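# Push or carry the paper-filled crate into the yellow bay

## Task

Get the crate fully inside the yellow taped bay, upright, with no part on or past the tape and every sheet of paper still inside it; nothing else in the room may be disturbed, the robot must not tip over or stay leaning, and the crate must stay in place without the robot holding it.

## Robot and tools

Robot: a Hello Robot Stretch 3 with one arm. It has a two-wheeled base (0.33 m long, 0.34 m wide), a lift that slides up and down a mast, and a telescoping arm that reaches out to the robot's right side. The base cannot move sideways, so the gripper is carried forward or back by driving. Turning on the spot pivots about the point between the drive wheels, 0.05 m behind the front edge. With the arm pulled in and the wrist folded, the swept turning circle has radius 0.28 m; an unfolded, level wrist reaches past it.

Frames: the base frame sits on the floor between the drive wheels, x forward, y left, z up. hand_pose is reported in it, at the fingertip meeting point. The odometry frame is the base frame where the scene began. Heading is positive to the left, in -3.142 to 3.142.

Tool execute_actions takes "actions", a list run in order. Each action may have "robot", "steps" (1 to 450 control steps at 30 per second, default 1) and "until". {"steps": n} alone only waits. "robot" is one command, a list of up to 8 commands run in sequence (each may also be {"pause_s": s}, max 15 s), or {"stop": true}, which brakes everything and clears the queue. A command can contain:
- "base": exactly one of {"translate_m": d}, a relative straight drive in metres from where the base is when that command begins (forward positive, |d| at most 1), or {"rotate_rad": d}, a relative turn on the spot (left/counter-clockwise positive, |d| at most 3.2).
- "joints": absolute targets by name; unnamed joints keep their previous goal. Ranges: lift_m 0 to 1.1 (arm height); arm_m 0 to 0.52 (extension); wrist_yaw_rad -1.345 to 4.42 (0 along the arm, positive toward the front, 3.0 folded over the base); wrist_pitch_rad -1.57 to 0.451 (negative tips fingers down); wrist_roll_rad -2.911 to 2.911; gripper_m -0.089 to 0.179 (larger is wider; real gap is smaller by 0.007 nearly shut to 0.025 wide open); head_pan_rad -3.953 to 1.73 (positive left, -1.57 looks along the arm); head_tilt_rad -1.53 to 0.419 (negative down).
- "contact_limits": {"arm_m": effort %} from 1 to 100, the force at which that arm motion halts; lasts until the next arm command.
A new command overrides at once and discards the rest of an older queue. An out-of-range value rejects the whole call. Base speed is 0.30 m/s and 1.9 rad/s only when stowed (lift_m under 0.30, arm_m under 0.03, wrist_yaw_rad over 2.54); otherwise 0.10 m/s and 0.63 rad/s.

"until" ends an action early. {"robot": {"status": "ended"}} fires when nothing is moving and no queue runs; fields can also be compared, e.g. {"lift_m": [">", 0.3]} or base_status ["!=", "moving"]. {"any": {"status": "ended"}} fires when the first motion ends.

Tool zoom_image: "camera" (head_camera, nav_camera or wrist_camera) and "region" [x0, y0, x1, y1] in pixels, top-left origin, at most 504 by 504. Images: head_camera 896x504, nav_camera 672x504 fisheye, wrist_camera 644x364. The head cameras follow head pan/tilt.

Tool finished_scene takes "scene" (integer) and ends it irreversibly; call it only after all motion has ended and the crate rests in the bay on its own.

Result lines: base_status shows progress as (moved of goal); joint_goals, joint_status (moving, done, off_target, contact_stop, time_out, stopped, not_commanded, torque_fault), measured_speeds, refusals and queue (idle, running, done, dropped, stopped) with queue_left. on_its_own appears when the robot changed a goal itself, a joint is slack or servo-off, or base_tilt drifts 3 degrees or more (a tipping warning). lidar_m gives 12 distances in 30-degree sectors starting straight ahead, counter-clockwise (4th left, 7th behind, 10th right), at 0.17 m height. wrist_depth_mm and head_depth_mm are 7x7 depth grids. motor_effort is percent per motor, positive toward higher values, peak in brackets. "refused:", "dropped:" and "replaced:" lines explain what went wrong, counting from 0.

Gripping: command gripper_m below the object's width to hold; open at least 0.02 above the touch value to release. Readings do not confirm a grasp.

Cautions: fold or unfold the wrist only with lift_m 0.32 to 0.95, wrist_pitch_rad -0.4, roll near 0; with wrist_yaw_rad below -0.4 keep pitch at -0.5 or lower. Pushing on something rigid with the gripper higher than about 0.45 m can tip the robot; never push again right after a contact_stop; don't drive while the gripper pushes or holds something fixed. If snagged, reverse the last move in small steps, free the gripper, and lower lift to about 0.2 if still leaning. Avoid slamming, dropping, spilling the paper or bumping other objects. Loose objects may occasionally be nudged by outside forces.

Each tool is called as a command line: name --argument value for each argument, lists and objects as JSON in quotes; but a table of rows of numbers goes row by row, as --pt "numbers of a row", without its own name.

## Session

execute_actions --actions '[]'

Scene clock: 0.00 s.
robot.base_odometry: x=+0.000 y=+0.000 heading=+0.000 (m, m, rad; robot's odometry frame)
robot.turned_by_wheels: +0.000 (rad since the last result)
robot.turned_by_imu: +0.000 (rad since the last result)
robot.base_tilt: forward=+0.0 right=+1.1 (deg)
robot.lidar_m: 2.48 2.48 2.17 1.60 1.82 1.95 1.25 1.68 1.49 1.91 1.91 1.43
robot.head_depth_mm: 2250 3133 3298 3304 3339 3109 2196 / 2254 3308 3355 3407 3439 3156 2190 / 2246 3194 3229 3324 3351 3171 2199 / 2136 3103 3190 3175 2543 2599 2183 / 2035 3003 3093 3079 2468 2509 2200 / 2028 2940 2983 2999 2421 2441 2207 / 2022 2863 2904 2919 2349 2363 2229
robot.base_status: not_commanded
robot.joint_positions: lift_m=+0.358 arm_m=-0.001 wrist_yaw_rad=+3.089 wrist_pitch_rad=-0.464 wrist_roll_rad=+0.017 gripper_m=+0.037 head_pan_rad=-0.012 head_tilt_rad=-0.004
robot.joint_goals: lift_m=+0.358 arm_m=-0.001 wrist_yaw_rad=+3.089 wrist_pitch_rad=-0.464 wrist_roll_rad=+0.017 gripper_m=+0.037 head_pan_rad=-0.012 head_tilt_rad=-0.004
robot.joint_status: lift_m=not_commanded arm_m=not_commanded wrist_yaw_rad=not_commanded wrist_pitch_rad=not_commanded wrist_roll_rad=not_commanded gripper_m=not_commanded head_pan_rad=not_commanded head_tilt_rad=not_commanded
robot.measured_speeds: translate_m=+0.000 rotate_rad=+0.000 lift_m=+0.000 arm_m=+0.000 wrist_yaw_rad=+0.000 wrist_pitch_rad=+0.000 wrist_roll_rad=+0.000 head_pan_rad=+0.000 head_tilt_rad=+0.000
robot: refusals=0 queue=idle queue_left=0
robot.motor_effort: left_wheel=+0 right_wheel=+0 lift_m=+19 arm_m=+1 wrist_yaw_rad=+0 wrist_pitch_rad=+7 wrist_roll_rad=+1 gripper_m=-1 head_pan_rad=+0 head_tilt_rad=+1 (%)
robot.hand_pose: x=-0.0097 y=+0.0740 z=+0.3605 quat_wxyz=(+0.182, +0.698, +0.143, +0.678) (m; robot's base frame)
robot.wrist_depth_mm: - - - - - - - / - - - - - - - / 880 864 909 898 925 931 961 / 730 743 742 764 761 779 803 / 614 622 - 649 650 655 647 / 546 551 - 557 567 573 580 / 484 - - - 487 504 500
pictures: head_camera (sideways: a quarter turn clockwise sets it upright), nav_camera (sideways: a quarter turn counterclockwise sets it upright), wrist_camera
Images, in order (width x height): head_camera 896x504, nav_camera 672x504, wrist_camera 644x364.

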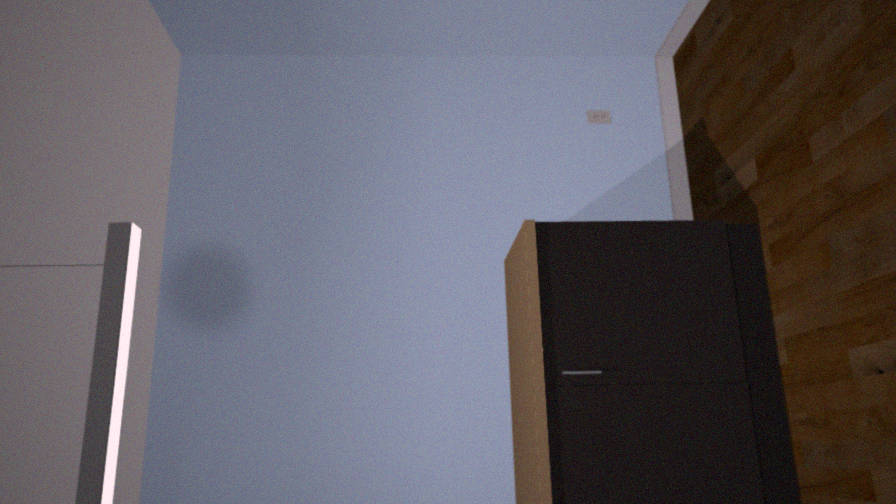

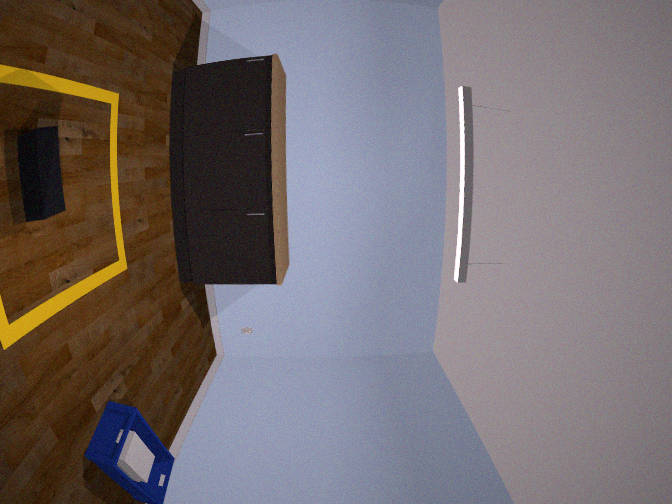

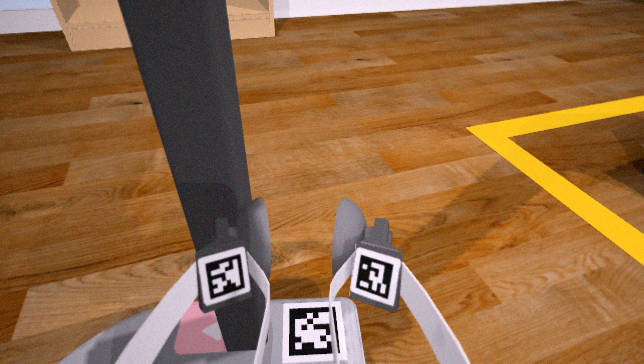

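execute_actions --actions '[{"robot":{"joints":{"head_tilt_rad":-1.0,"head_pan_rad":-0.3}},"steps":90,"until":{"robot":{"status":"ended"}}}]'

Scene clock: 5.20 s.
robot.base_odometry: x=+0.000 y=+0.000 heading=+0.000 (m, m, rad; robot's odometry frame)
robot.turned_by_wheels: +0.000 (rad since the last result)
robot.turned_by_imu: -0.001 (rad since the last result)
robot.base_tilt: forward=-0.1 right=+1.2 (deg)
robot.lidar_m: 2.47 2.48 2.17 1.59 1.82 1.95 1.25 1.68 1.50 1.91 1.92 1.43
robot.head_depth_mm: 1991 1716 1674 1489 1340 1221 1117 / 2197 1790 1678 1486 1337 1218 1153 / 2220 1907 1665 1492 1340 1218 1147 / 2222 1909 1673 1485 1342 1221 1130 / 2210 1902 1670 1487 1338 1223 1119 / 2219 1907 1669 1489 1344 1217 1119 / 2202 1911 1674 1483 1346 1221 1124
robot.base_status: not_commanded
robot.joint_positions: lift_m=+0.358 arm_m=-0.001 wrist_yaw_rad=+3.089 wrist_pitch_rad=-0.464 wrist_roll_rad=+0.017 gripper_m=+0.037 head_pan_rad=-0.293 head_tilt_rad=-0.987
robot.joint_goals: lift_m=+0.358 arm_m=-0.001 wrist_yaw_rad=+3.089 wrist_pitch_rad=-0.464 wrist_roll_rad=+0.017 gripper_m=+0.037 head_pan_rad=-0.300 head_tilt_rad=-1.000
robot.joint_status: lift_m=not_commanded arm_m=not_commanded wrist_yaw_rad=not_commanded wrist_pitch_rad=not_commanded wrist_roll_rad=not_commanded gripper_m=not_commanded head_pan_rad=done head_tilt_rad=done
robot.measured_speeds: translate_m=+0.000 rotate_rad=+0.000 lift_m=+0.000 arm_m=+0.000 wrist_yaw_rad=+0.000 wrist_pitch_rad=+0.000 wrist_roll_rad=+0.000 head_pan_rad=+0.000 head_tilt_rad=+0.000
robot: refusals=0 queue=done queue_left=0
robot.motor_effort: left_wheel=+0(0) right_wheel=+0(0) lift_m=+19(19) arm_m=+0(0) wrist_yaw_rad=+0(0) wrist_pitch_rad=+7(6) wrist_roll_rad=+1(1) gripper_m=+0(1) head_pan_rad=-4(24) head_tilt_rad=-5(30) (%)
robot.hand_pose: x=-0.0097 y=+0.0740 z=+0.3605 quat_wxyz=(+0.182, +0.698, +0.143, +0.678) (m; robot's base frame)
robot.wrist_depth_mm: - - - - - - - / - - - - - - - / 879 906 930 911 942 946 978 / 726 740 757 758 751 773 797 / 610 627 - 641 661 654 649 / 536 547 - 555 560 565 569 / 475 - - - 495 496 504
pictures: head_camera (sideways: a quarter turn clockwise sets it upright), nav_camera (sideways: a quarter turn counterclockwise sets it upright), wrist_camera
Images, in order (width x height): head_camera 896x504, nav_camera 672x504, wrist_camera 644x364.

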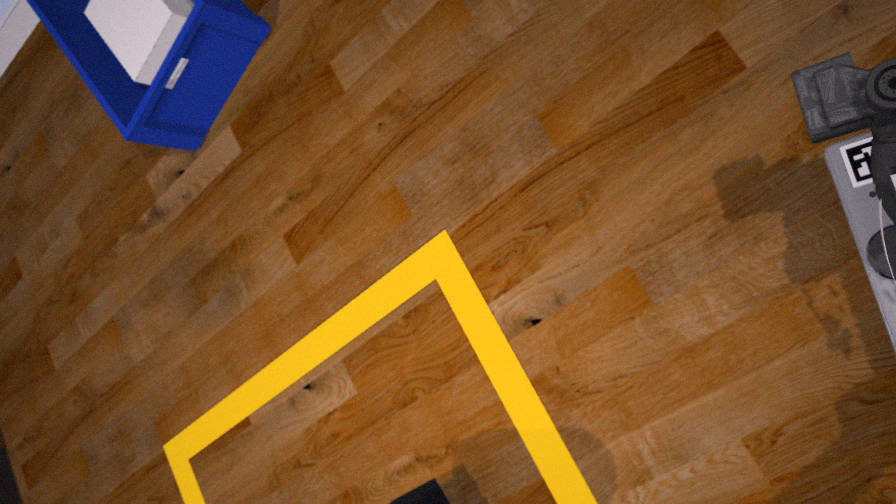

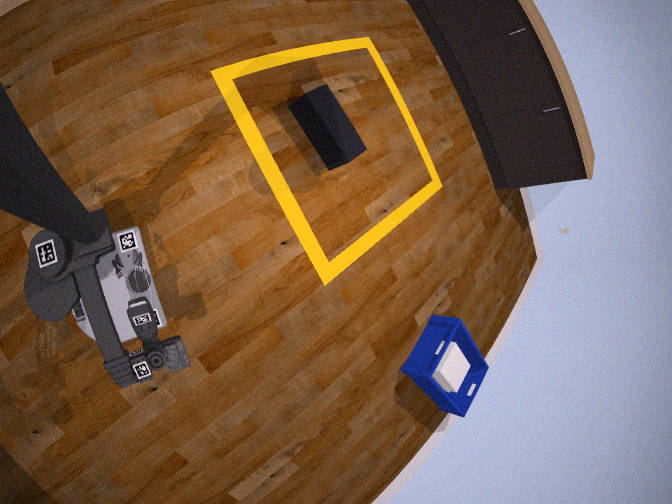

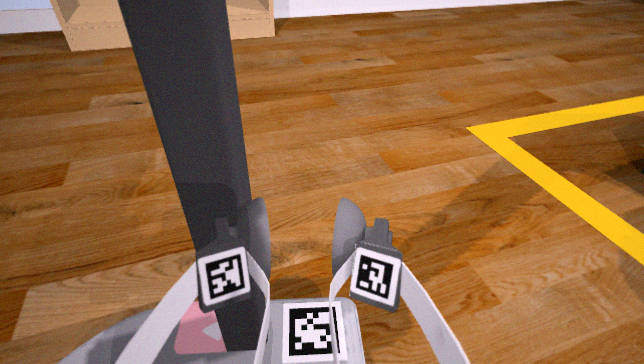

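execute_actions --actions '[{"robot":[{"base":{"rotate_rad":-0.75},"joints":{"lift_m":0.28}},{"base":{"translate_m":1.0}},{"base":{"rotate_rad":2.4},"joints":{"head_pan_rad":-1.3,"head_tilt_rad":-1.0}},{"joints":{"lift_m":0.6}},{"joints":{"wrist_yaw_rad":0,"gripper_m":0.12}},{"joints":{"wrist_pitch_rad":-1.5}}],"steps":450,"until":{"robot":{"status":"ended"}}},{"steps":300,"until":{"robot":{"status":"ended"}}}]'

Scene clock: 45.90 s.
robot.base_odometry: x=+0.732 y=-0.682 heading=+1.650 (m, m, rad; robot's odometry frame)
robot.turned_by_wheels: +1.650 (rad since the last result)
robot.turned_by_imu: +1.646 (rad since the last result)
robot.base_tilt: forward=-0.1 right=+1.4 (deg)
robot.lidar_m: 2.70 2.41 2.09 1.74 1.96 1.20 1.07 0.64 0.43 0.62 1.94 2.32
robot.head_depth_mm: 2208 1910 1666 1487 1280 1149 - / 2216 1906 1674 1485 1320 - - / 2211 1907 1669 1485 1340 - - / 1930 1898 1677 1490 1340 1233 1135 / 2006 1906 1673 1489 1341 1218 1120 / 2021 1921 1670 1489 1343 1219 1121 / 2038 1907 1678 1486 1335 1222 1121
robot.base_status: done (rotate_rad +2.3999 of +2.4000)
robot.joint_positions: lift_m=+0.600 arm_m=-0.001 wrist_yaw_rad=+0.002 wrist_pitch_rad=-1.495 wrist_roll_rad=+0.017 gripper_m=+0.120 head_pan_rad=-1.293 head_tilt_rad=-0.988
robot.joint_goals: lift_m=+0.600 arm_m=-0.001 wrist_yaw_rad=+0.000 wrist_pitch_rad=-1.500 wrist_roll_rad=+0.017 gripper_m=+0.120 head_pan_rad=-1.300 head_tilt_rad=-1.000
robot.joint_status: lift_m=done arm_m=not_commanded wrist_yaw_rad=done wrist_pitch_rad=done wrist_roll_rad=not_commanded gripper_m=done head_pan_rad=done head_tilt_rad=done
robot.measured_speeds: translate_m=+0.000 rotate_rad=+0.000 lift_m=+0.000 arm_m=+0.000 wrist_yaw_rad=+0.000 wrist_pitch_rad=+0.000 wrist_roll_rad=+0.000 head_pan_rad=+0.000 head_tilt_rad=+0.000
robot: refusals=0 queue=done queue_left=0
robot.motor_effort: left_wheel=-2(7) right_wheel=+1(8) lift_m=+22(24) arm_m=+1(0) wrist_yaw_rad=-2(2) wrist_pitch_rad=-2(7) wrist_roll_rad=+0(1) gripper_m=+0(91) head_pan_rad=-4(39) head_tilt_rad=-4(5) (%)
robot.hand_pose: x=-0.0216 y=-0.1394 z=+0.4812 quat_wxyz=(+0.515, +0.477, -0.522, -0.485) (m; robot's base frame)
robot.wrist_depth_mm: 580 585 591 612 605 624 628 / 590 597 611 600 612 624 634 / 596 620 613 621 636 643 652 / 617 622 638 - - 665 667 / 624 647 649 - - 678 668 / 649 - 656 - - 691 679 / 670 668 667 - 707 700 710
pictures: head_camera (sideways: a quarter turn clockwise sets it upright), nav_camera (sideways: a quarter turn counterclockwise sets it upright), wrist_camera
Images, in order (width x height): head_camera 896x504, nav_camera 672x504, wrist_camera 644x364.

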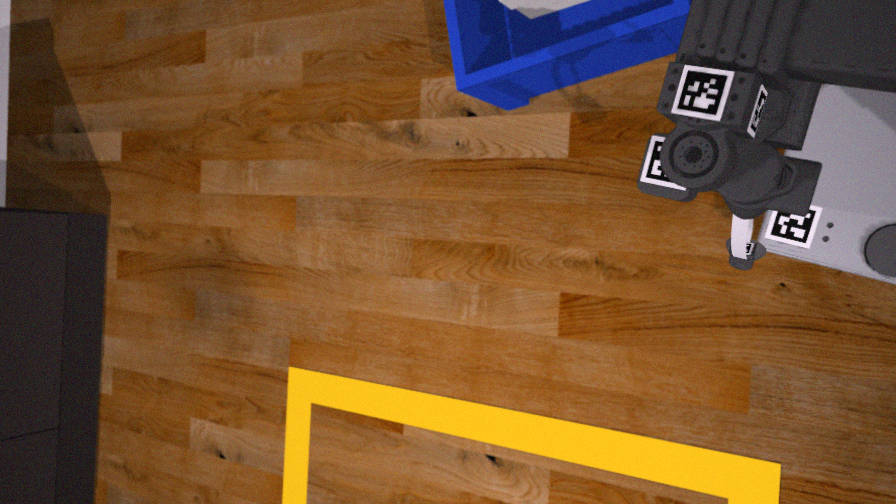

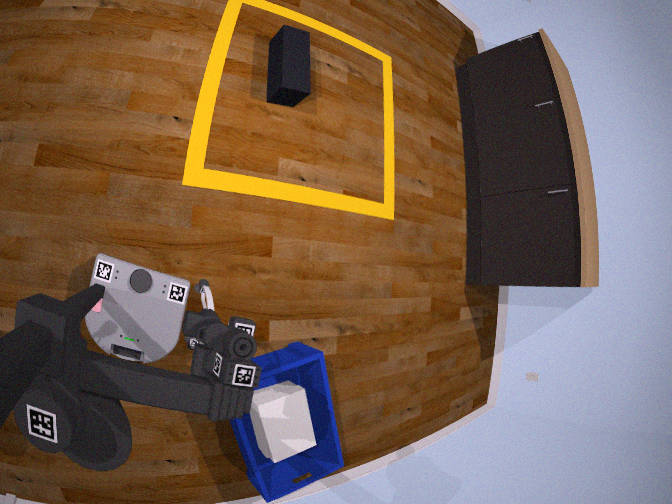

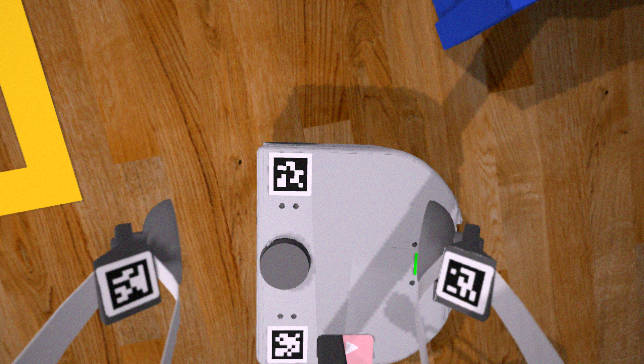

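execute_actions --actions '[{"robot":[{"base":{"translate_m":-0.135},"joints":{"arm_m":0.43}},{"joints":{"lift_m":0.45}}],"steps":300,"until":{"robot":{"status":"ended"}}}]'

Scene clock: 65.47 s.
robot.base_odometry: x=+0.742 y=-0.816 heading=+1.650 (m, m, rad; robot's odometry frame)
robot.turned_by_wheels: +0.000 (rad since the last result)
robot.turned_by_imu: -0.003 (rad since the last result)
robot.base_tilt: forward=-0.1 right=+1.2 (deg)
robot.lidar_m: 2.84 2.54 2.15 1.72 1.71 1.06 0.94 0.80 0.37 0.43 1.98 2.36
robot.head_depth_mm: 2198 1906 1724 1287 1218 1205 1123 / 2209 1900 1693 1344 1308 1190 - / 2212 1907 1673 1485 1343 1220 - / 2109 1908 1675 1485 1340 1216 1134 / 2040 1900 1672 1491 1340 1219 1122 / 2053 1897 1667 1485 1342 1223 1120 / 2052 1908 1674 1472 1348 1223 1122
robot.base_status: done (translate_m -0.1350 of -0.1350)
robot.joint_positions: lift_m=+0.450 arm_m=+0.430 wrist_yaw_rad=+0.000 wrist_pitch_rad=-1.497 wrist_roll_rad=+0.017 gripper_m=+0.120 head_pan_rad=-1.293 head_tilt_rad=-0.988
robot.joint_goals: lift_m=+0.450 arm_m=+0.430 wrist_yaw_rad=+0.000 wrist_pitch_rad=-1.500 wrist_roll_rad=+0.017 gripper_m=+0.120 head_pan_rad=-1.300 head_tilt_rad=-1.000
robot.joint_status: lift_m=done arm_m=done wrist_yaw_rad=done wrist_pitch_rad=done wrist_roll_rad=not_commanded gripper_m=done head_pan_rad=done head_tilt_rad=done
robot.measured_speeds: translate_m=+0.000 rotate_rad=+0.000 lift_m=+0.000 arm_m=+0.000 wrist_yaw_rad=+0.000 wrist_pitch_rad=+0.000 wrist_roll_rad=+0.000 head_pan_rad=+0.000 head_tilt_rad=+0.000
robot: refusals=0 queue=done queue_left=0
robot.motor_effort: left_wheel=-1(6) right_wheel=+1(3) lift_m=+16(20) arm_m=+4(5) wrist_yaw_rad=+0(1) wrist_pitch_rad=-1(1) wrist_roll_rad=+1(0) gripper_m=+0(0) head_pan_rad=-4(4) head_tilt_rad=-5(4) (%)
robot.hand_pose: x=-0.0216 y=-0.5696 z=+0.3316 quat_wxyz=(+0.514, +0.477, -0.522, -0.486) (m; robot's base frame)
robot.wrist_depth_mm: 446 451 453 304 460 323 325 / 453 462 453 469 405 329 332 / 462 472 474 471 479 334 338 / 477 489 490 489 494 347 346 / 490 490 492 493 498 350 444 / 496 - 510 517 512 419 371 / 511 514 522 529 396 361 318
pictures: head_camera (sideways: a quarter turn clockwise sets it upright), nav_camera (sideways: a quarter turn counterclockwise sets it upright), wrist_camera
Images, in order (width x height): head_camera 896x504, nav_camera 672x504, wrist_camera 644x364.

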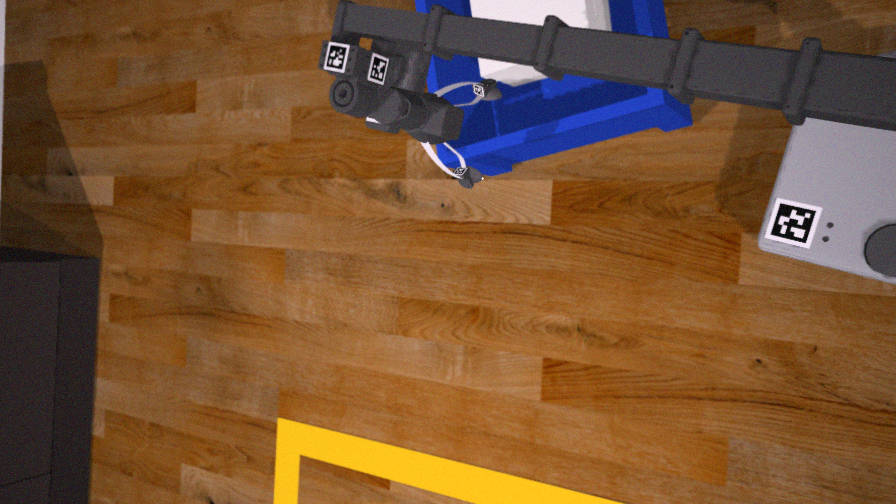

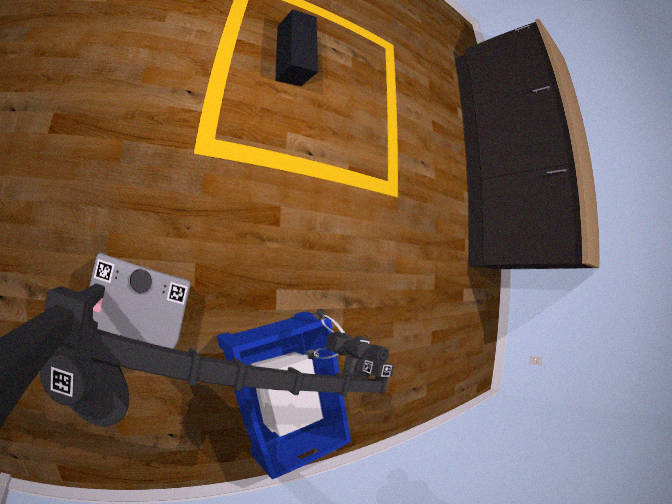

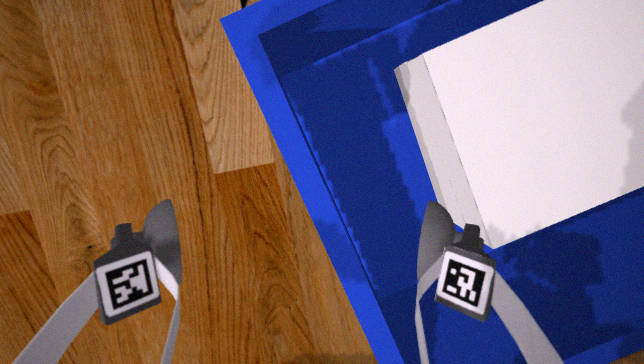

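execute_actions --actions '[{"robot":[{"base":{"translate_m":-0.05},"joints":{"arm_m":0.33}},{"joints":{"lift_m":0.30}},{"joints":{"gripper_m":-0.03}},{"pause_s":1},{"base":{"translate_m":0.5}}],"steps":450,"until":{"robot":{"status":"ended"}}}]'

Scene clock: 82.40 s.
robot.base_odometry: x=+0.707 y=-0.368 heading=+1.649 (m, m, rad; robot's odometry frame)
robot.turned_by_wheels: -0.001 (rad since the last result)
robot.turned_by_imu: -0.126 (rad since the last result)
robot.base_tilt: forward=-0.5 right=+1.4 (deg)
robot.lidar_m: 2.43 2.14 2.36 2.01 2.28 1.60 1.37 0.61 0.36 0.34 1.87 2.09
robot.head_depth_mm: 2207 1901 1672 1352 1194 1190 1125 / 2197 1904 1667 1513 1315 1187 - / 2118 1905 1683 1488 1319 1205 - / 1849 1916 1666 1487 1344 1219 1132 / 1857 1893 1668 1486 1344 1213 1120 / 1851 1901 1679 1490 1339 1223 1122 / 1834 1906 1666 1494 1341 1222 1118
robot.base_status: done (translate_m +0.4999 of +0.5000)
robot.joint_positions: lift_m=+0.300 arm_m=+0.330 wrist_yaw_rad=+0.003 wrist_pitch_rad=-1.470 wrist_roll_rad=+0.010 gripper_m=-0.029 head_pan_rad=-1.293 head_tilt_rad=-0.988
robot.joint_goals: lift_m=+0.300 arm_m=+0.330 wrist_yaw_rad=+0.000 wrist_pitch_rad=-1.500 wrist_roll_rad=+0.010 gripper_m=-0.030 head_pan_rad=-1.300 head_tilt_rad=-1.000
robot.joint_status: lift_m=done arm_m=done wrist_yaw_rad=done wrist_pitch_rad=done wrist_roll_rad=not_commanded gripper_m=done head_pan_rad=done head_tilt_rad=done
robot.measured_speeds: translate_m=+0.000 rotate_rad=+0.000 lift_m=+0.000 arm_m=+0.000 wrist_yaw_rad=+0.000 wrist_pitch_rad=+0.000 wrist_roll_rad=+0.000 head_pan_rad=+0.000 head_tilt_rad=+0.000
robot: refusals=0 queue=done queue_left=0
robot.on_its_own: right_wheel is at rest, and its effort (+28) is outside its rest range (-18 to +18)
robot.motor_effort: left_wheel=-12(14) right_wheel=+28(32) lift_m=+19(20) arm_m=-4(3) wrist_yaw_rad=-3(7) wrist_pitch_rad=-13(14) wrist_roll_rad=+2(5) gripper_m=-27(100) head_pan_rad=-3(4) head_tilt_rad=-4(4) (%)
robot.hand_pose: x=-0.0216 y=-0.4771 z=+0.1813 quat_wxyz=(+0.523, +0.472, -0.526, -0.476) (m; robot's base frame)
robot.wrist_depth_mm: 313 315 322 324 330 226 183 / 318 324 327 120 332 232 186 / 325 328 333 122 338 245 192 / 326 335 339 124 348 254 195 / 337 334 346 126 351 358 357 / 341 344 346 129 349 326 303 / 344 350 359 133 266 257 240
pictures: head_camera (sideways: a quarter turn clockwise sets it upright), nav_camera (sideways: a quarter turn counterclockwise sets it upright), wrist_camera
Images, in order (width x height): head_camera 896x504, nav_camera 672x504, wrist_camera 644x364.

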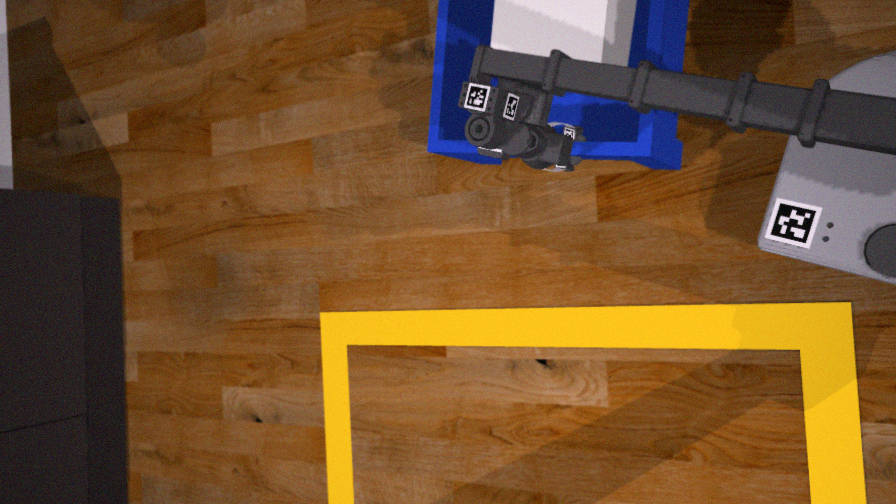

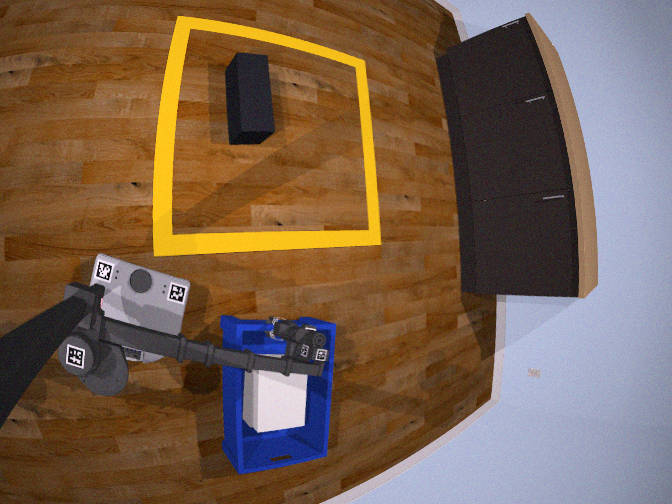

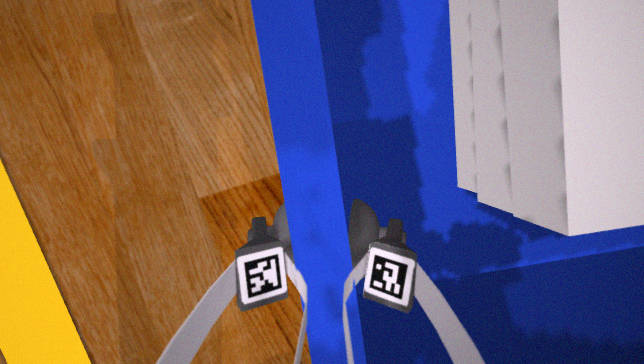

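execute_actions --actions '[{"robot":[{"base":{"translate_m":0.2},"joints":{"arm_m":0.52,"head_pan_rad":-1.0}}],"steps":450,"until":{"robot":{"status":"ended"}}}]'

Scene clock: 90.30 s.
robot.base_odometry: x=+0.692 y=-0.168 heading=+1.649 (m, m, rad; robot's odometry frame)
robot.turned_by_wheels: +0.000 (rad since the last result)
robot.turned_by_imu: -0.077 (rad since the last result)
robot.base_tilt: forward=-0.1 right=+1.3 (deg)
robot.lidar_m: 2.27 1.97 2.24 2.01 1.94 1.93 1.55 0.67 0.53 0.51 1.80 1.95
robot.head_depth_mm: 1719 1910 1670 1520 1316 1238 1109 / 1748 1904 1681 1490 1343 1219 1141 / 1778 1901 1670 1491 1336 1216 - / 1812 1910 1673 1484 1338 1219 1139 / 1846 1906 1673 1478 1344 1217 1118 / 1883 1902 1669 1487 1327 1217 1123 / 1918 1905 1666 1481 1172 1209 1121
robot.base_status: done (translate_m +0.1999 of +0.2000)
robot.joint_positions: lift_m=+0.300 arm_m=+0.519 wrist_yaw_rad=-0.002 wrist_pitch_rad=-1.548 wrist_roll_rad=+0.032 gripper_m=-0.029 head_pan_rad=-1.007 head_tilt_rad=-0.988
robot.joint_goals: lift_m=+0.300 arm_m=+0.520 wrist_yaw_rad=+0.000 wrist_pitch_rad=-1.500 wrist_roll_rad=+0.032 gripper_m=-0.030 head_pan_rad=-1.000 head_tilt_rad=-1.000
robot.joint_status: lift_m=done arm_m=done wrist_yaw_rad=done wrist_pitch_rad=done wrist_roll_rad=not_commanded gripper_m=done head_pan_rad=done head_tilt_rad=done
robot.measured_speeds: translate_m=+0.000 rotate_rad=+0.000 lift_m=+0.000 arm_m=+0.000 wrist_yaw_rad=+0.000 wrist_pitch_rad=+0.000 wrist_roll_rad=+0.000 head_pan_rad=+0.000 head_tilt_rad=+0.000
robot: refusals=0 queue=done queue_left=0
robot.on_its_own: right_wheel is at rest, and its effort (+30) is outside its rest range (-18 to +18)
robot.motor_effort: left_wheel=-16(17) right_wheel=+30(32) lift_m=+19(19) arm_m=+8(7) wrist_yaw_rad=+1(4) wrist_pitch_rad=+22(23) wrist_roll_rad=-4(4) gripper_m=-26(28) head_pan_rad=+3(24) head_tilt_rad=-4(4) (%)
robot.hand_pose: x=-0.0216 y=-0.6452 z=+0.1820 quat_wxyz=(+0.497, +0.486, -0.514, -0.503) (m; robot's base frame)
robot.wrist_depth_mm: 301 307 310 113 316 304 190 / 316 312 318 116 321 294 186 / 320 326 330 119 333 271 188 / 331 334 339 122 344 261 193 / 341 348 349 125 358 249 198 / 353 355 358 130 367 368 205 / 364 369 374 136 288 310 326
pictures: head_camera (sideways: a quarter turn clockwise sets it upright), nav_camera (sideways: a quarter turn counterclockwise sets it upright), wrist_camera
Images, in order (width x height): head_camera 896x504, nav_camera 672x504, wrist_camera 644x364.

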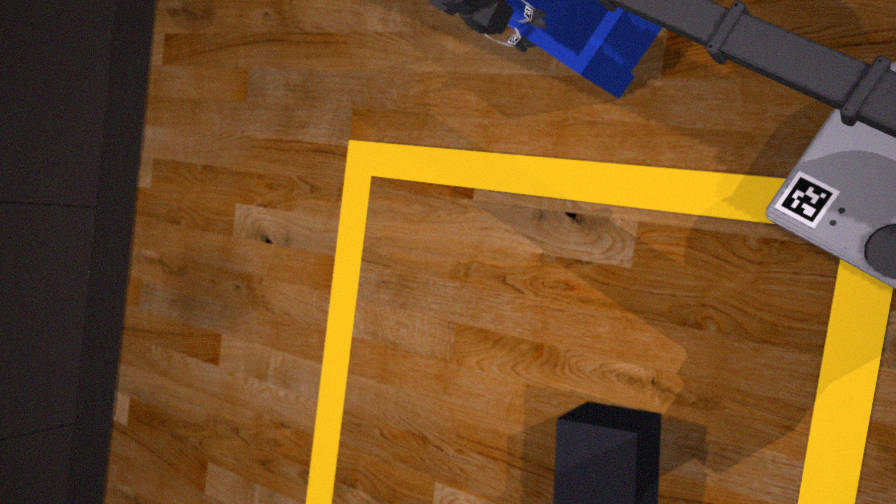

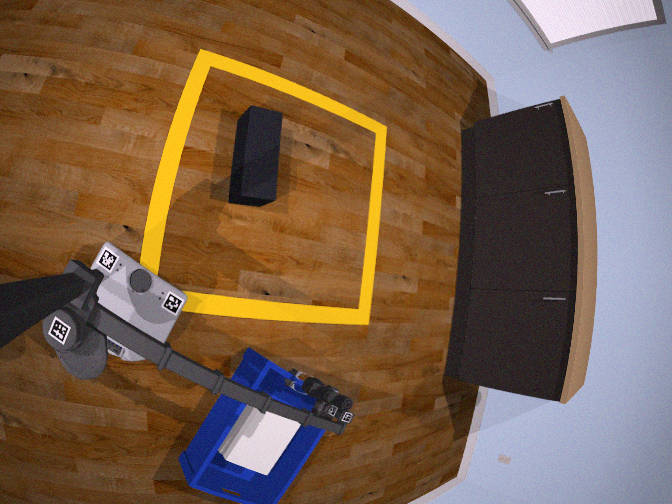

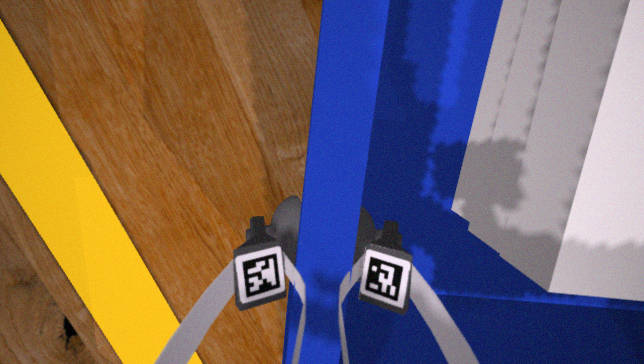

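execute_actions --actions '[{"robot":{"base":{"translate_m":0.45}},"steps":450,"until":{"robot":{"status":"ended"}}}]'

Scene clock: 102.17 s.
robot.base_odometry: x=+0.657 y=+0.280 heading=+1.649 (m, m, rad; robot's odometry frame)
robot.turned_by_wheels: +0.000 (rad since the last result)
robot.turned_by_imu: -0.558 (rad since the last result)
robot.base_tilt: forward=+0.0 right=+1.2 (deg)
robot.lidar_m: 1.70 2.01 1.76 2.06 2.15 2.25 2.25 1.84 0.61 0.54 1.60 1.58
robot.head_depth_mm: 2199 1904 1666 1392 1283 1256 1109 / 2217 1908 1662 1487 1344 1216 1152 / 2207 1897 1667 1489 1341 1217 - / 1701 1905 1669 1486 1341 1220 1140 / 1618 1872 1670 1488 1338 1221 1084 / 1554 1847 1675 1487 1342 1221 978 / 1494 1805 1672 1489 1340 1217 981
robot.base_status: done (translate_m +0.4499 of +0.4500)
robot.joint_positions: lift_m=+0.300 arm_m=+0.519 wrist_yaw_rad=+0.013 wrist_pitch_rad=-1.467 wrist_roll_rad=-0.012 gripper_m=-0.029 head_pan_rad=-1.007 head_tilt_rad=-0.988
robot.joint_goals: lift_m=+0.300 arm_m=+0.520 wrist_yaw_rad=+0.000 wrist_pitch_rad=-1.500 wrist_roll_rad=-0.012 gripper_m=-0.030 head_pan_rad=-1.000 head_tilt_rad=-1.000
robot.joint_status: lift_m=done arm_m=done wrist_yaw_rad=done wrist_pitch_rad=done wrist_roll_rad=not_commanded gripper_m=done head_pan_rad=done head_tilt_rad=done
robot.measured_speeds: translate_m=+0.000 rotate_rad=+0.000 lift_m=+0.000 arm_m=+0.000 wrist_yaw_rad=+0.000 wrist_pitch_rad=+0.000 wrist_roll_rad=+0.000 head_pan_rad=+0.000 head_tilt_rad=+0.000
robot: refusals=0 queue=done queue_left=0
robot.on_its_own: right_wheel is at rest, and its effort (+31) is outside its rest range (-18 to +18)
robot.motor_effort: left_wheel=-16(19) right_wheel=+31(30) lift_m=+19(19) arm_m=+2(8) wrist_yaw_rad=-10(11) wrist_pitch_rad=-14(22) wrist_roll_rad=+10(10) gripper_m=-28(29) head_pan_rad=+2(2) head_tilt_rad=-5(4) (%)
robot.hand_pose: x=-0.0216 y=-0.6664 z=+0.1813 quat_wxyz=(+0.531, +0.480, -0.518, -0.468) (m; robot's base frame)
robot.wrist_depth_mm: 311 317 117 323 325 195 184 / 319 325 119 329 327 213 187 / 324 331 328 332 339 234 191 / 327 335 339 230 347 354 338 / 334 340 344 127 352 354 300 / 339 343 348 130 322 281 243 / 349 351 355 360 260 230 202
pictures: head_camera (sideways: a quarter turn clockwise sets it upright), nav_camera (sideways: a quarter turn counterclockwise sets it upright), wrist_camera
Images, in order (width x height): head_camera 896x504, nav_camera 672x504, wrist_camera 644x364.

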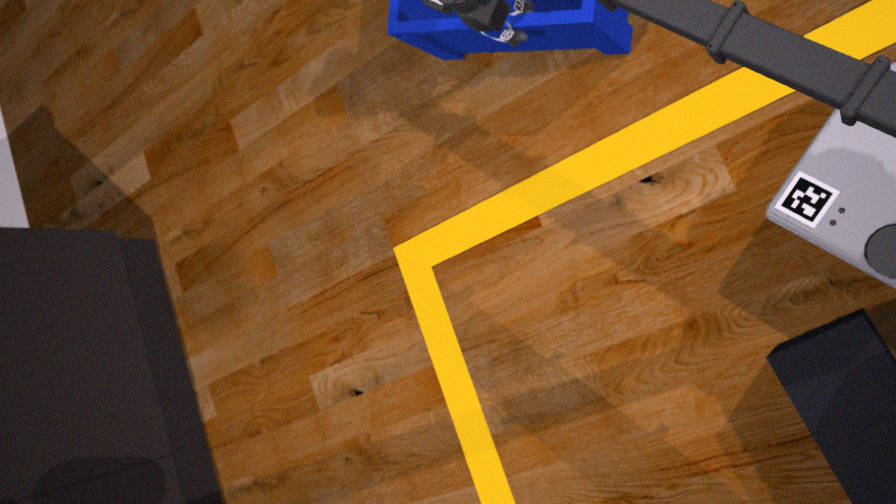

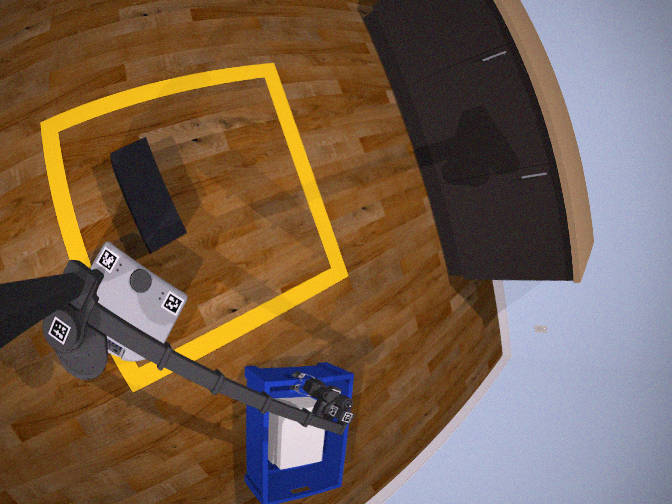

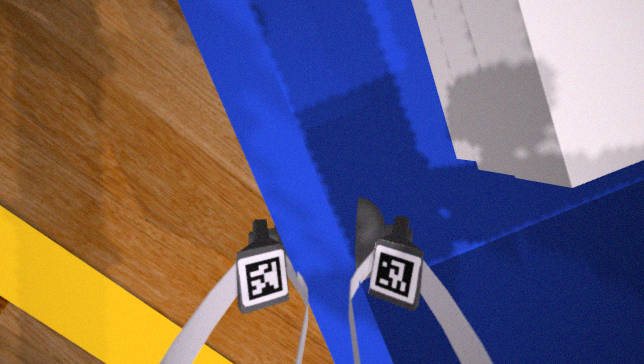

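execute_actions --actions '[{"robot":{"base":{"rotate_rad":0.8},"joints":{"head_pan_rad":-1.2,"head_tilt_rad":-1.15}},"steps":450,"until":{"robot":{"status":"ended"}}}]'

Scene clock: 110.73 s.
robot.base_odometry: x=+0.657 y=+0.280 heading=+2.448 (m, m, rad; robot's odometry frame)
robot.turned_by_wheels: +0.799 (rad since the last result)
robot.turned_by_imu: +0.149 (rad since the last result)
robot.base_tilt: forward=-0.2 right=+1.0 (deg)
robot.lidar_m: 1.91 2.04 1.80 2.15 2.49 2.14 2.04 1.75 0.59 0.53 1.66 1.66
robot.head_depth_mm: 1774 1611 - 1312 1268 1194 1124 / 1780 1614 1436 1336 1298 - - / 1772 1618 1484 1375 1281 - - / 1783 1615 1494 1374 1276 1209 - / 1768 1627 1489 1375 1277 1191 1130 / 1742 1614 1490 1375 1275 1126 1123 / 1736 1625 1493 1379 1281 1040 1123
robot.base_status: off_target (rotate_rad +0.7988 of +0.8000)
robot.joint_positions: lift_m=+0.300 arm_m=+0.519 wrist_yaw_rad=+0.008 wrist_pitch_rad=-1.487 wrist_roll_rad=+0.000 gripper_m=-0.029 head_pan_rad=-1.193 head_tilt_rad=-1.136
robot.joint_goals: lift_m=+0.300 arm_m=+0.520 wrist_yaw_rad=+0.000 wrist_pitch_rad=-1.500 wrist_roll_rad=+0.000 gripper_m=-0.030 head_pan_rad=-1.200 head_tilt_rad=-1.150
robot.joint_status: lift_m=done arm_m=done wrist_yaw_rad=done wrist_pitch_rad=done wrist_roll_rad=not_commanded gripper_m=done head_pan_rad=done head_tilt_rad=done
robot.measured_speeds: translate_m=+0.000 rotate_rad=+0.000 lift_m=+0.000 arm_m=+0.000 wrist_yaw_rad=+0.000 wrist_pitch_rad=+0.000 wrist_roll_rad=+0.000 head_pan_rad=+0.000 head_tilt_rad=+0.000
robot: refusals=0 queue=done queue_left=0
robot.on_its_own: right_wheel is at rest, and its effort (+26) is outside its rest range (-18 to +18)
robot.motor_effort: left_wheel=-14(20) right_wheel=+26(30) lift_m=+19(19) arm_m=+3(3) wrist_yaw_rad=-7(11) wrist_pitch_rad=-5(14) wrist_roll_rad=+6(10) gripper_m=-25(29) head_pan_rad=-3(19) head_tilt_rad=-6(15) (%)
robot.hand_pose: x=-0.0217 y=-0.6614 z=+0.1813 quat_wxyz=(+0.523, +0.481, -0.518, -0.477) (m; robot's base frame)
robot.wrist_depth_mm: 311 316 115 319 322 208 181 / 323 318 322 324 328 221 185 / 322 325 331 331 338 235 189 / 332 334 338 124 347 251 193 / 336 342 343 126 356 354 345 / 346 351 352 129 336 303 271 / 353 359 362 133 268 243 221
pictures: head_camera (sideways: a quarter turn clockwise sets it upright), nav_camera (sideways: a quarter turn counterclockwise sets it upright), wrist_camera
Images, in order (width x height): head_camera 896x504, nav_camera 672x504, wrist_camera 644x364.

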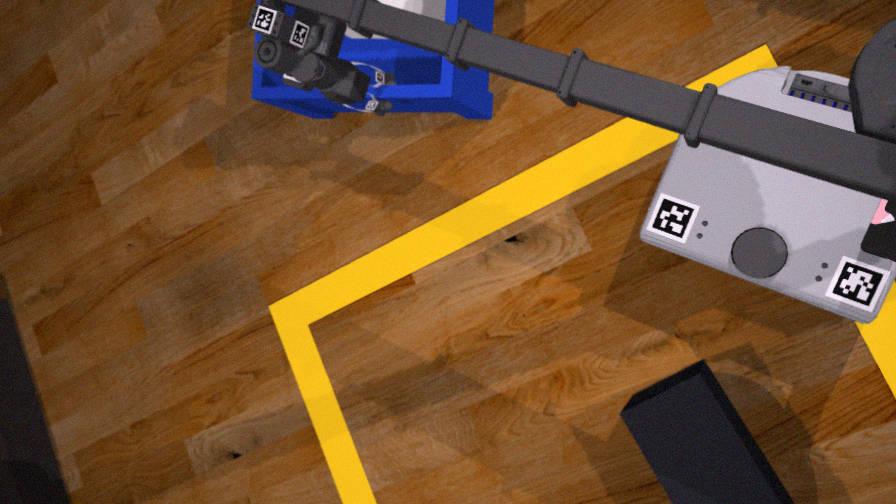

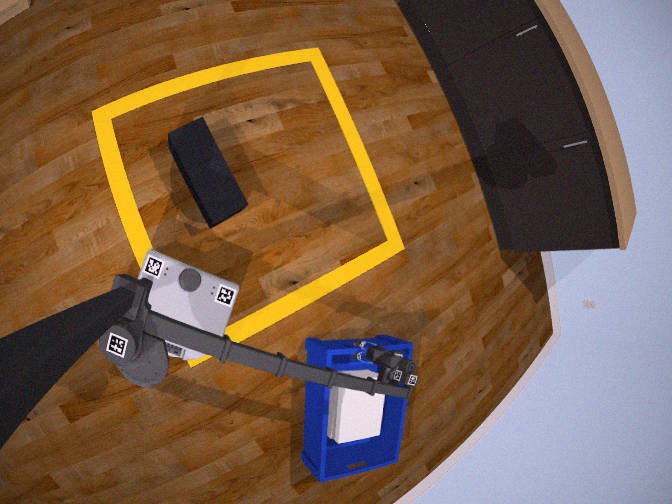

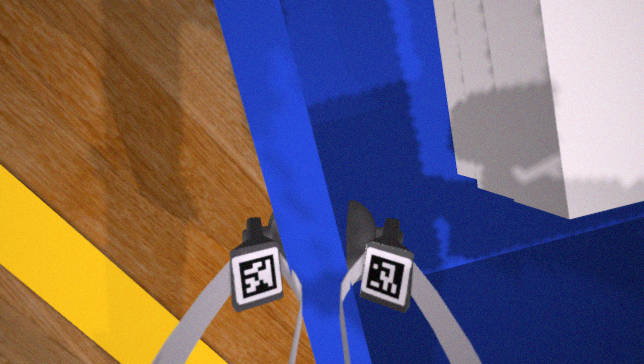

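execute_actions --actions '[{"robot":[{"joints":{"gripper_m":0.12}},{"joints":{"lift_m":0.6}},{"joints":{"arm_m":0,"wrist_pitch_rad":-0.4}},{"joints":{"wrist_yaw_rad":3.0,"wrist_roll_rad":0}},{"joints":{"lift_m":0.27,"gripper_m":0.03,"head_pan_rad":0,"head_tilt_rad":-1.0},"base":{"translate_m":-0.95}},{"base":{"rotate_rad":-1.57}},{"base":{"translate_m":0.8}},{"base":{"rotate_rad":1.85}}],"steps":450,"until":{"robot":{"status":"ended"}}},{"steps":450,"until":{"robot":{"status":"ended"}}}]'

Scene clock: 155.03 s.
robot.base_odometry: x=+1.898 y=+0.289 heading=+2.729 (m, m, rad; robot's odometry frame)
robot.turned_by_wheels: +0.281 (rad since the last result)
robot.turned_by_imu: +0.271 (rad since the last result)
robot.base_tilt: forward=-0.3 right=+1.2 (deg)
robot.lidar_m: 0.31 2.96 3.18 2.46 1.96 0.75 0.55 0.53 0.54 0.74 0.47 0.34
robot.head_depth_mm: 2155 1872 1658 1414 1229 1199 1120 / 2163 1879 1648 1314 1220 1197 1137 / 2157 1883 1653 1311 1233 1203 1138 / 2179 1879 1653 1450 1335 1202 1136 / 2149 1878 1648 1482 1332 1217 1138 / 2171 1828 1657 1479 1335 1220 1119 / 2149 1692 1652 1473 1337 1212 1118
robot.base_status: done (rotate_rad +1.8499 of +1.8500)
robot.joint_positions: lift_m=+0.270 arm_m=+0.000 wrist_yaw_rad=+2.999 wrist_pitch_rad=-0.418 wrist_roll_rad=+0.005 gripper_m=+0.030 head_pan_rad=-0.007 head_tilt_rad=-1.000
robot.joint_goals: lift_m=+0.270 arm_m=+0.000 wrist_yaw_rad=+3.000 wrist_pitch_rad=-0.400 wrist_roll_rad=+0.000 gripper_m=+0.030 head_pan_rad=+0.000 head_tilt_rad=-1.000
robot.joint_status: lift_m=done arm_m=done wrist_yaw_rad=done wrist_pitch_rad=done wrist_roll_rad=done gripper_m=done head_pan_rad=done head_tilt_rad=done
robot.measured_speeds: translate_m=+0.000 rotate_rad=+0.000 lift_m=+0.000 arm_m=+0.000 wrist_yaw_rad=+0.000 wrist_pitch_rad=+0.000 wrist_roll_rad=+0.000 head_pan_rad=+0.000 head_tilt_rad=+0.000
robot: refusals=0 queue=done queue_left=0
robot.motor_effort: left_wheel=-1(13) right_wheel=+2(26) lift_m=+16(20) arm_m=-3(3) wrist_yaw_rad=+2(8) wrist_pitch_rad=+8(8) wrist_roll_rad=-1(7) gripper_m=+0(89) head_pan_rad=+3(40) head_tilt_rad=+0(10) (%)
robot.hand_pose: x=+0.0106 y=+0.0769 z=+0.2828 quat_wxyz=(+0.196, +0.702, +0.097, +0.678) (m; robot's base frame)
robot.wrist_depth_mm: - - - - - - - / - - - - - - - / 776 - 813 820 854 856 916 / 626 625 661 670 666 695 718 / 533 539 - 552 562 565 584 / 476 - - - 489 493 498 / - - - - 421 428 430
pictures: head_camera (sideways: a quarter turn clockwise sets it upright), nav_camera (sideways: a quarter turn counterclockwise sets it upright), wrist_camera
Images, in order (width x height): head_camera 896x504, nav_camera 672x504, wrist_camera 644x364.

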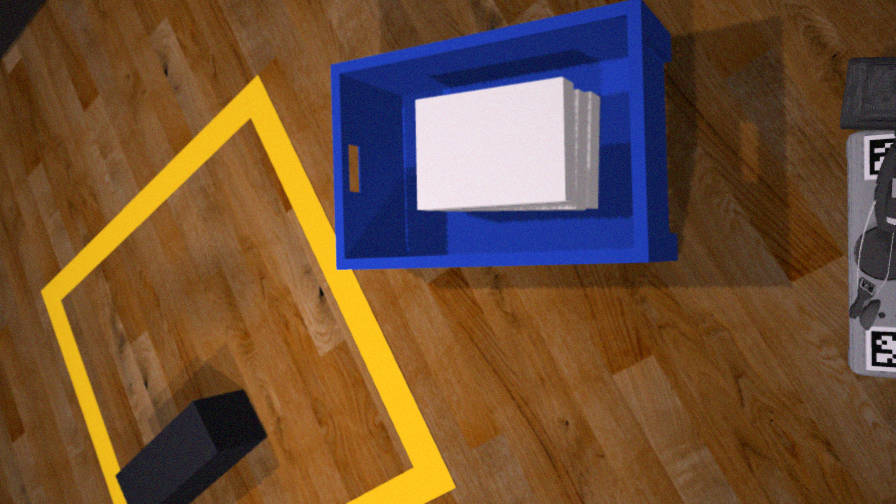

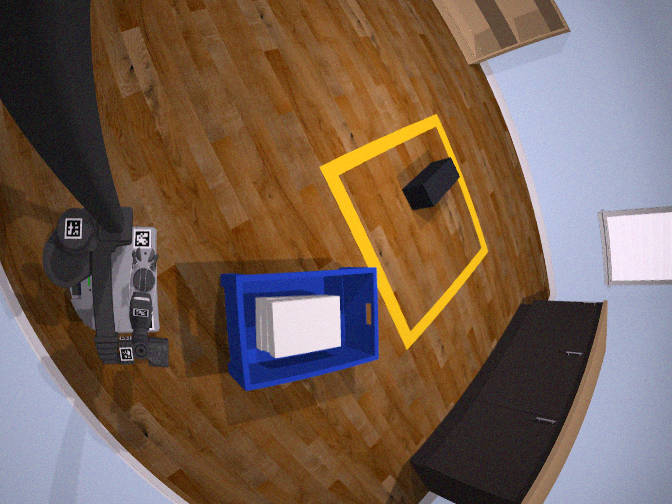

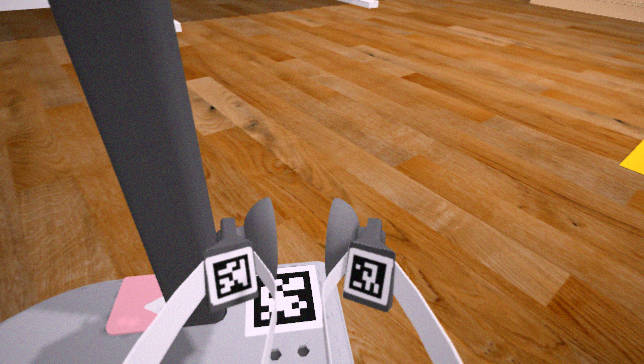

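execute_actions --actions '[{"robot":[{"base":{"translate_m":-0.1}},{"base":{"rotate_rad":-1.4}},{"base":{"translate_m":0.33}},{"base":{"rotate_rad":1.75}},{"base":{"translate_m":0.75}}],"steps":450,"until":{"robot":{"status":"ended"}}}]'

Scene clock: 179.37 s.
robot.base_odometry: x=+1.320 y=+0.617 heading=+3.079 (m, m, rad; robot's odometry frame)
robot.turned_by_wheels: +0.350 (rad since the last result)
robot.turned_by_imu: +0.134 (rad since the last result)
robot.base_tilt: forward=-0.1 right=+1.1 (deg)
robot.lidar_m: 0.63 0.37 0.15 2.67 2.68 1.28 1.02 1.01 1.09 0.20 0.15 0.30
robot.head_depth_mm: 2003 1871 1665 1478 1341 1215 1118 / 2172 1885 1658 1483 1315 1149 1107 / 2167 1876 1655 1471 1282 1109 1126 / 2165 1890 1658 1477 1173 1078 1130 / 2177 1876 1653 1474 1293 1173 1132 / 2183 1874 1651 1477 1312 1184 1095 / 2182 1877 1660 1433 1336 1216 1123
robot.base_status: done (translate_m +0.7499 of +0.7500)
robot.joint_positions: lift_m=+0.270 arm_m=+0.000 wrist_yaw_rad=+3.000 wrist_pitch_rad=-0.416 wrist_roll_rad=+0.005 gripper_m=+0.030 head_pan_rad=-0.006 head_tilt_rad=-0.997
robot.joint_goals: lift_m=+0.270 arm_m=+0.000 wrist_yaw_rad=+3.000 wrist_pitch_rad=-0.400 wrist_roll_rad=+0.000 gripper_m=+0.030 head_pan_rad=+0.000 head_tilt_rad=-1.000
robot.joint_status: lift_m=done arm_m=done wrist_yaw_rad=done wrist_pitch_rad=done wrist_roll_rad=done gripper_m=done head_pan_rad=done head_tilt_rad=done
robot.measured_speeds: translate_m=+0.000 rotate_rad=+0.000 lift_m=+0.000 arm_m=+0.000 wrist_yaw_rad=+0.000 wrist_pitch_rad=+0.000 wrist_roll_rad=+0.000 head_pan_rad=+0.000 head_tilt_rad=+0.000
robot: refusals=0 queue=done queue_left=0
robot.motor_effort: left_wheel=+8(39) right_wheel=+11(37) lift_m=+19(20) arm_m=-2(3) wrist_yaw_rad=+0(2) wrist_pitch_rad=+8(9) wrist_roll_rad=-1(1) gripper_m=+0(0) head_pan_rad=+3(3) head_tilt_rad=-1(1) (%)
robot.hand_pose: x=+0.0104 y=+0.0772 z=+0.2830 quat_wxyz=(+0.195, +0.702, +0.097, +0.678) (m; robot's base frame)
robot.wrist_depth_mm: - - - - - - - / - - - - - - - / 793 - 805 852 855 872 826 / 623 628 658 656 674 692 325 / 540 536 - 564 312 331 356 / 472 - - - 363 390 420 / - - - - 203 417 263
pictures: head_camera (sideways: a quarter turn clockwise sets it upright), nav_camera (sideways: a quarter turn counterclockwise sets it upright), wrist_camera
Images, in order (width x height): head_camera 896x504, nav_camera 672x504, wrist_camera 644x364.

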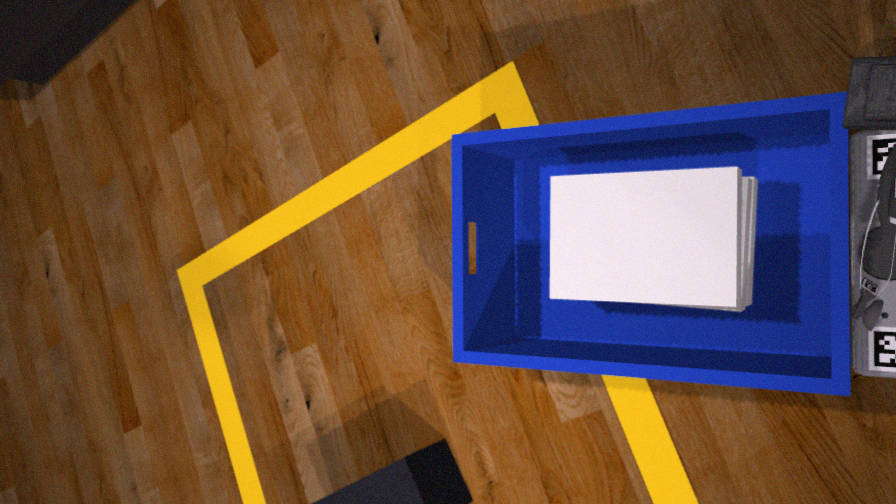

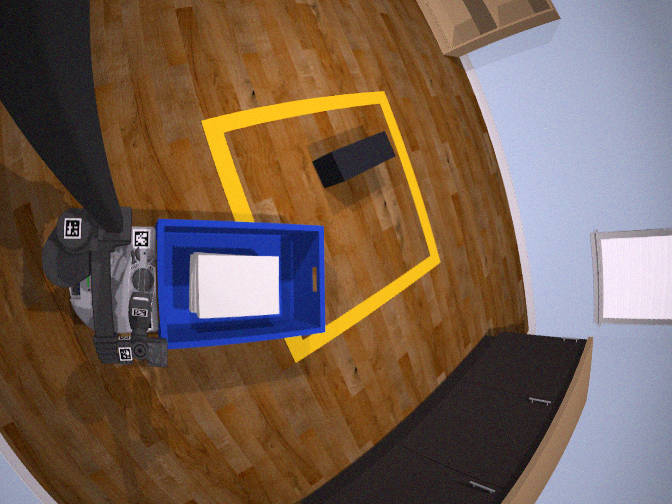

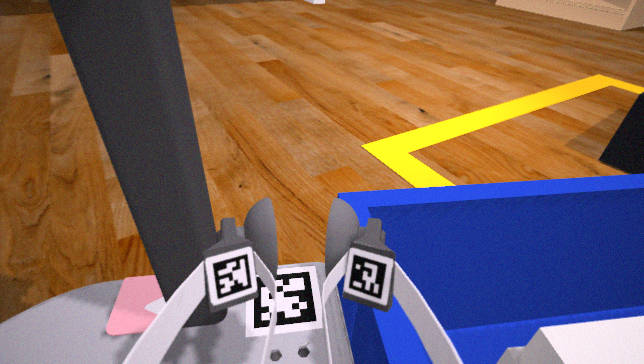

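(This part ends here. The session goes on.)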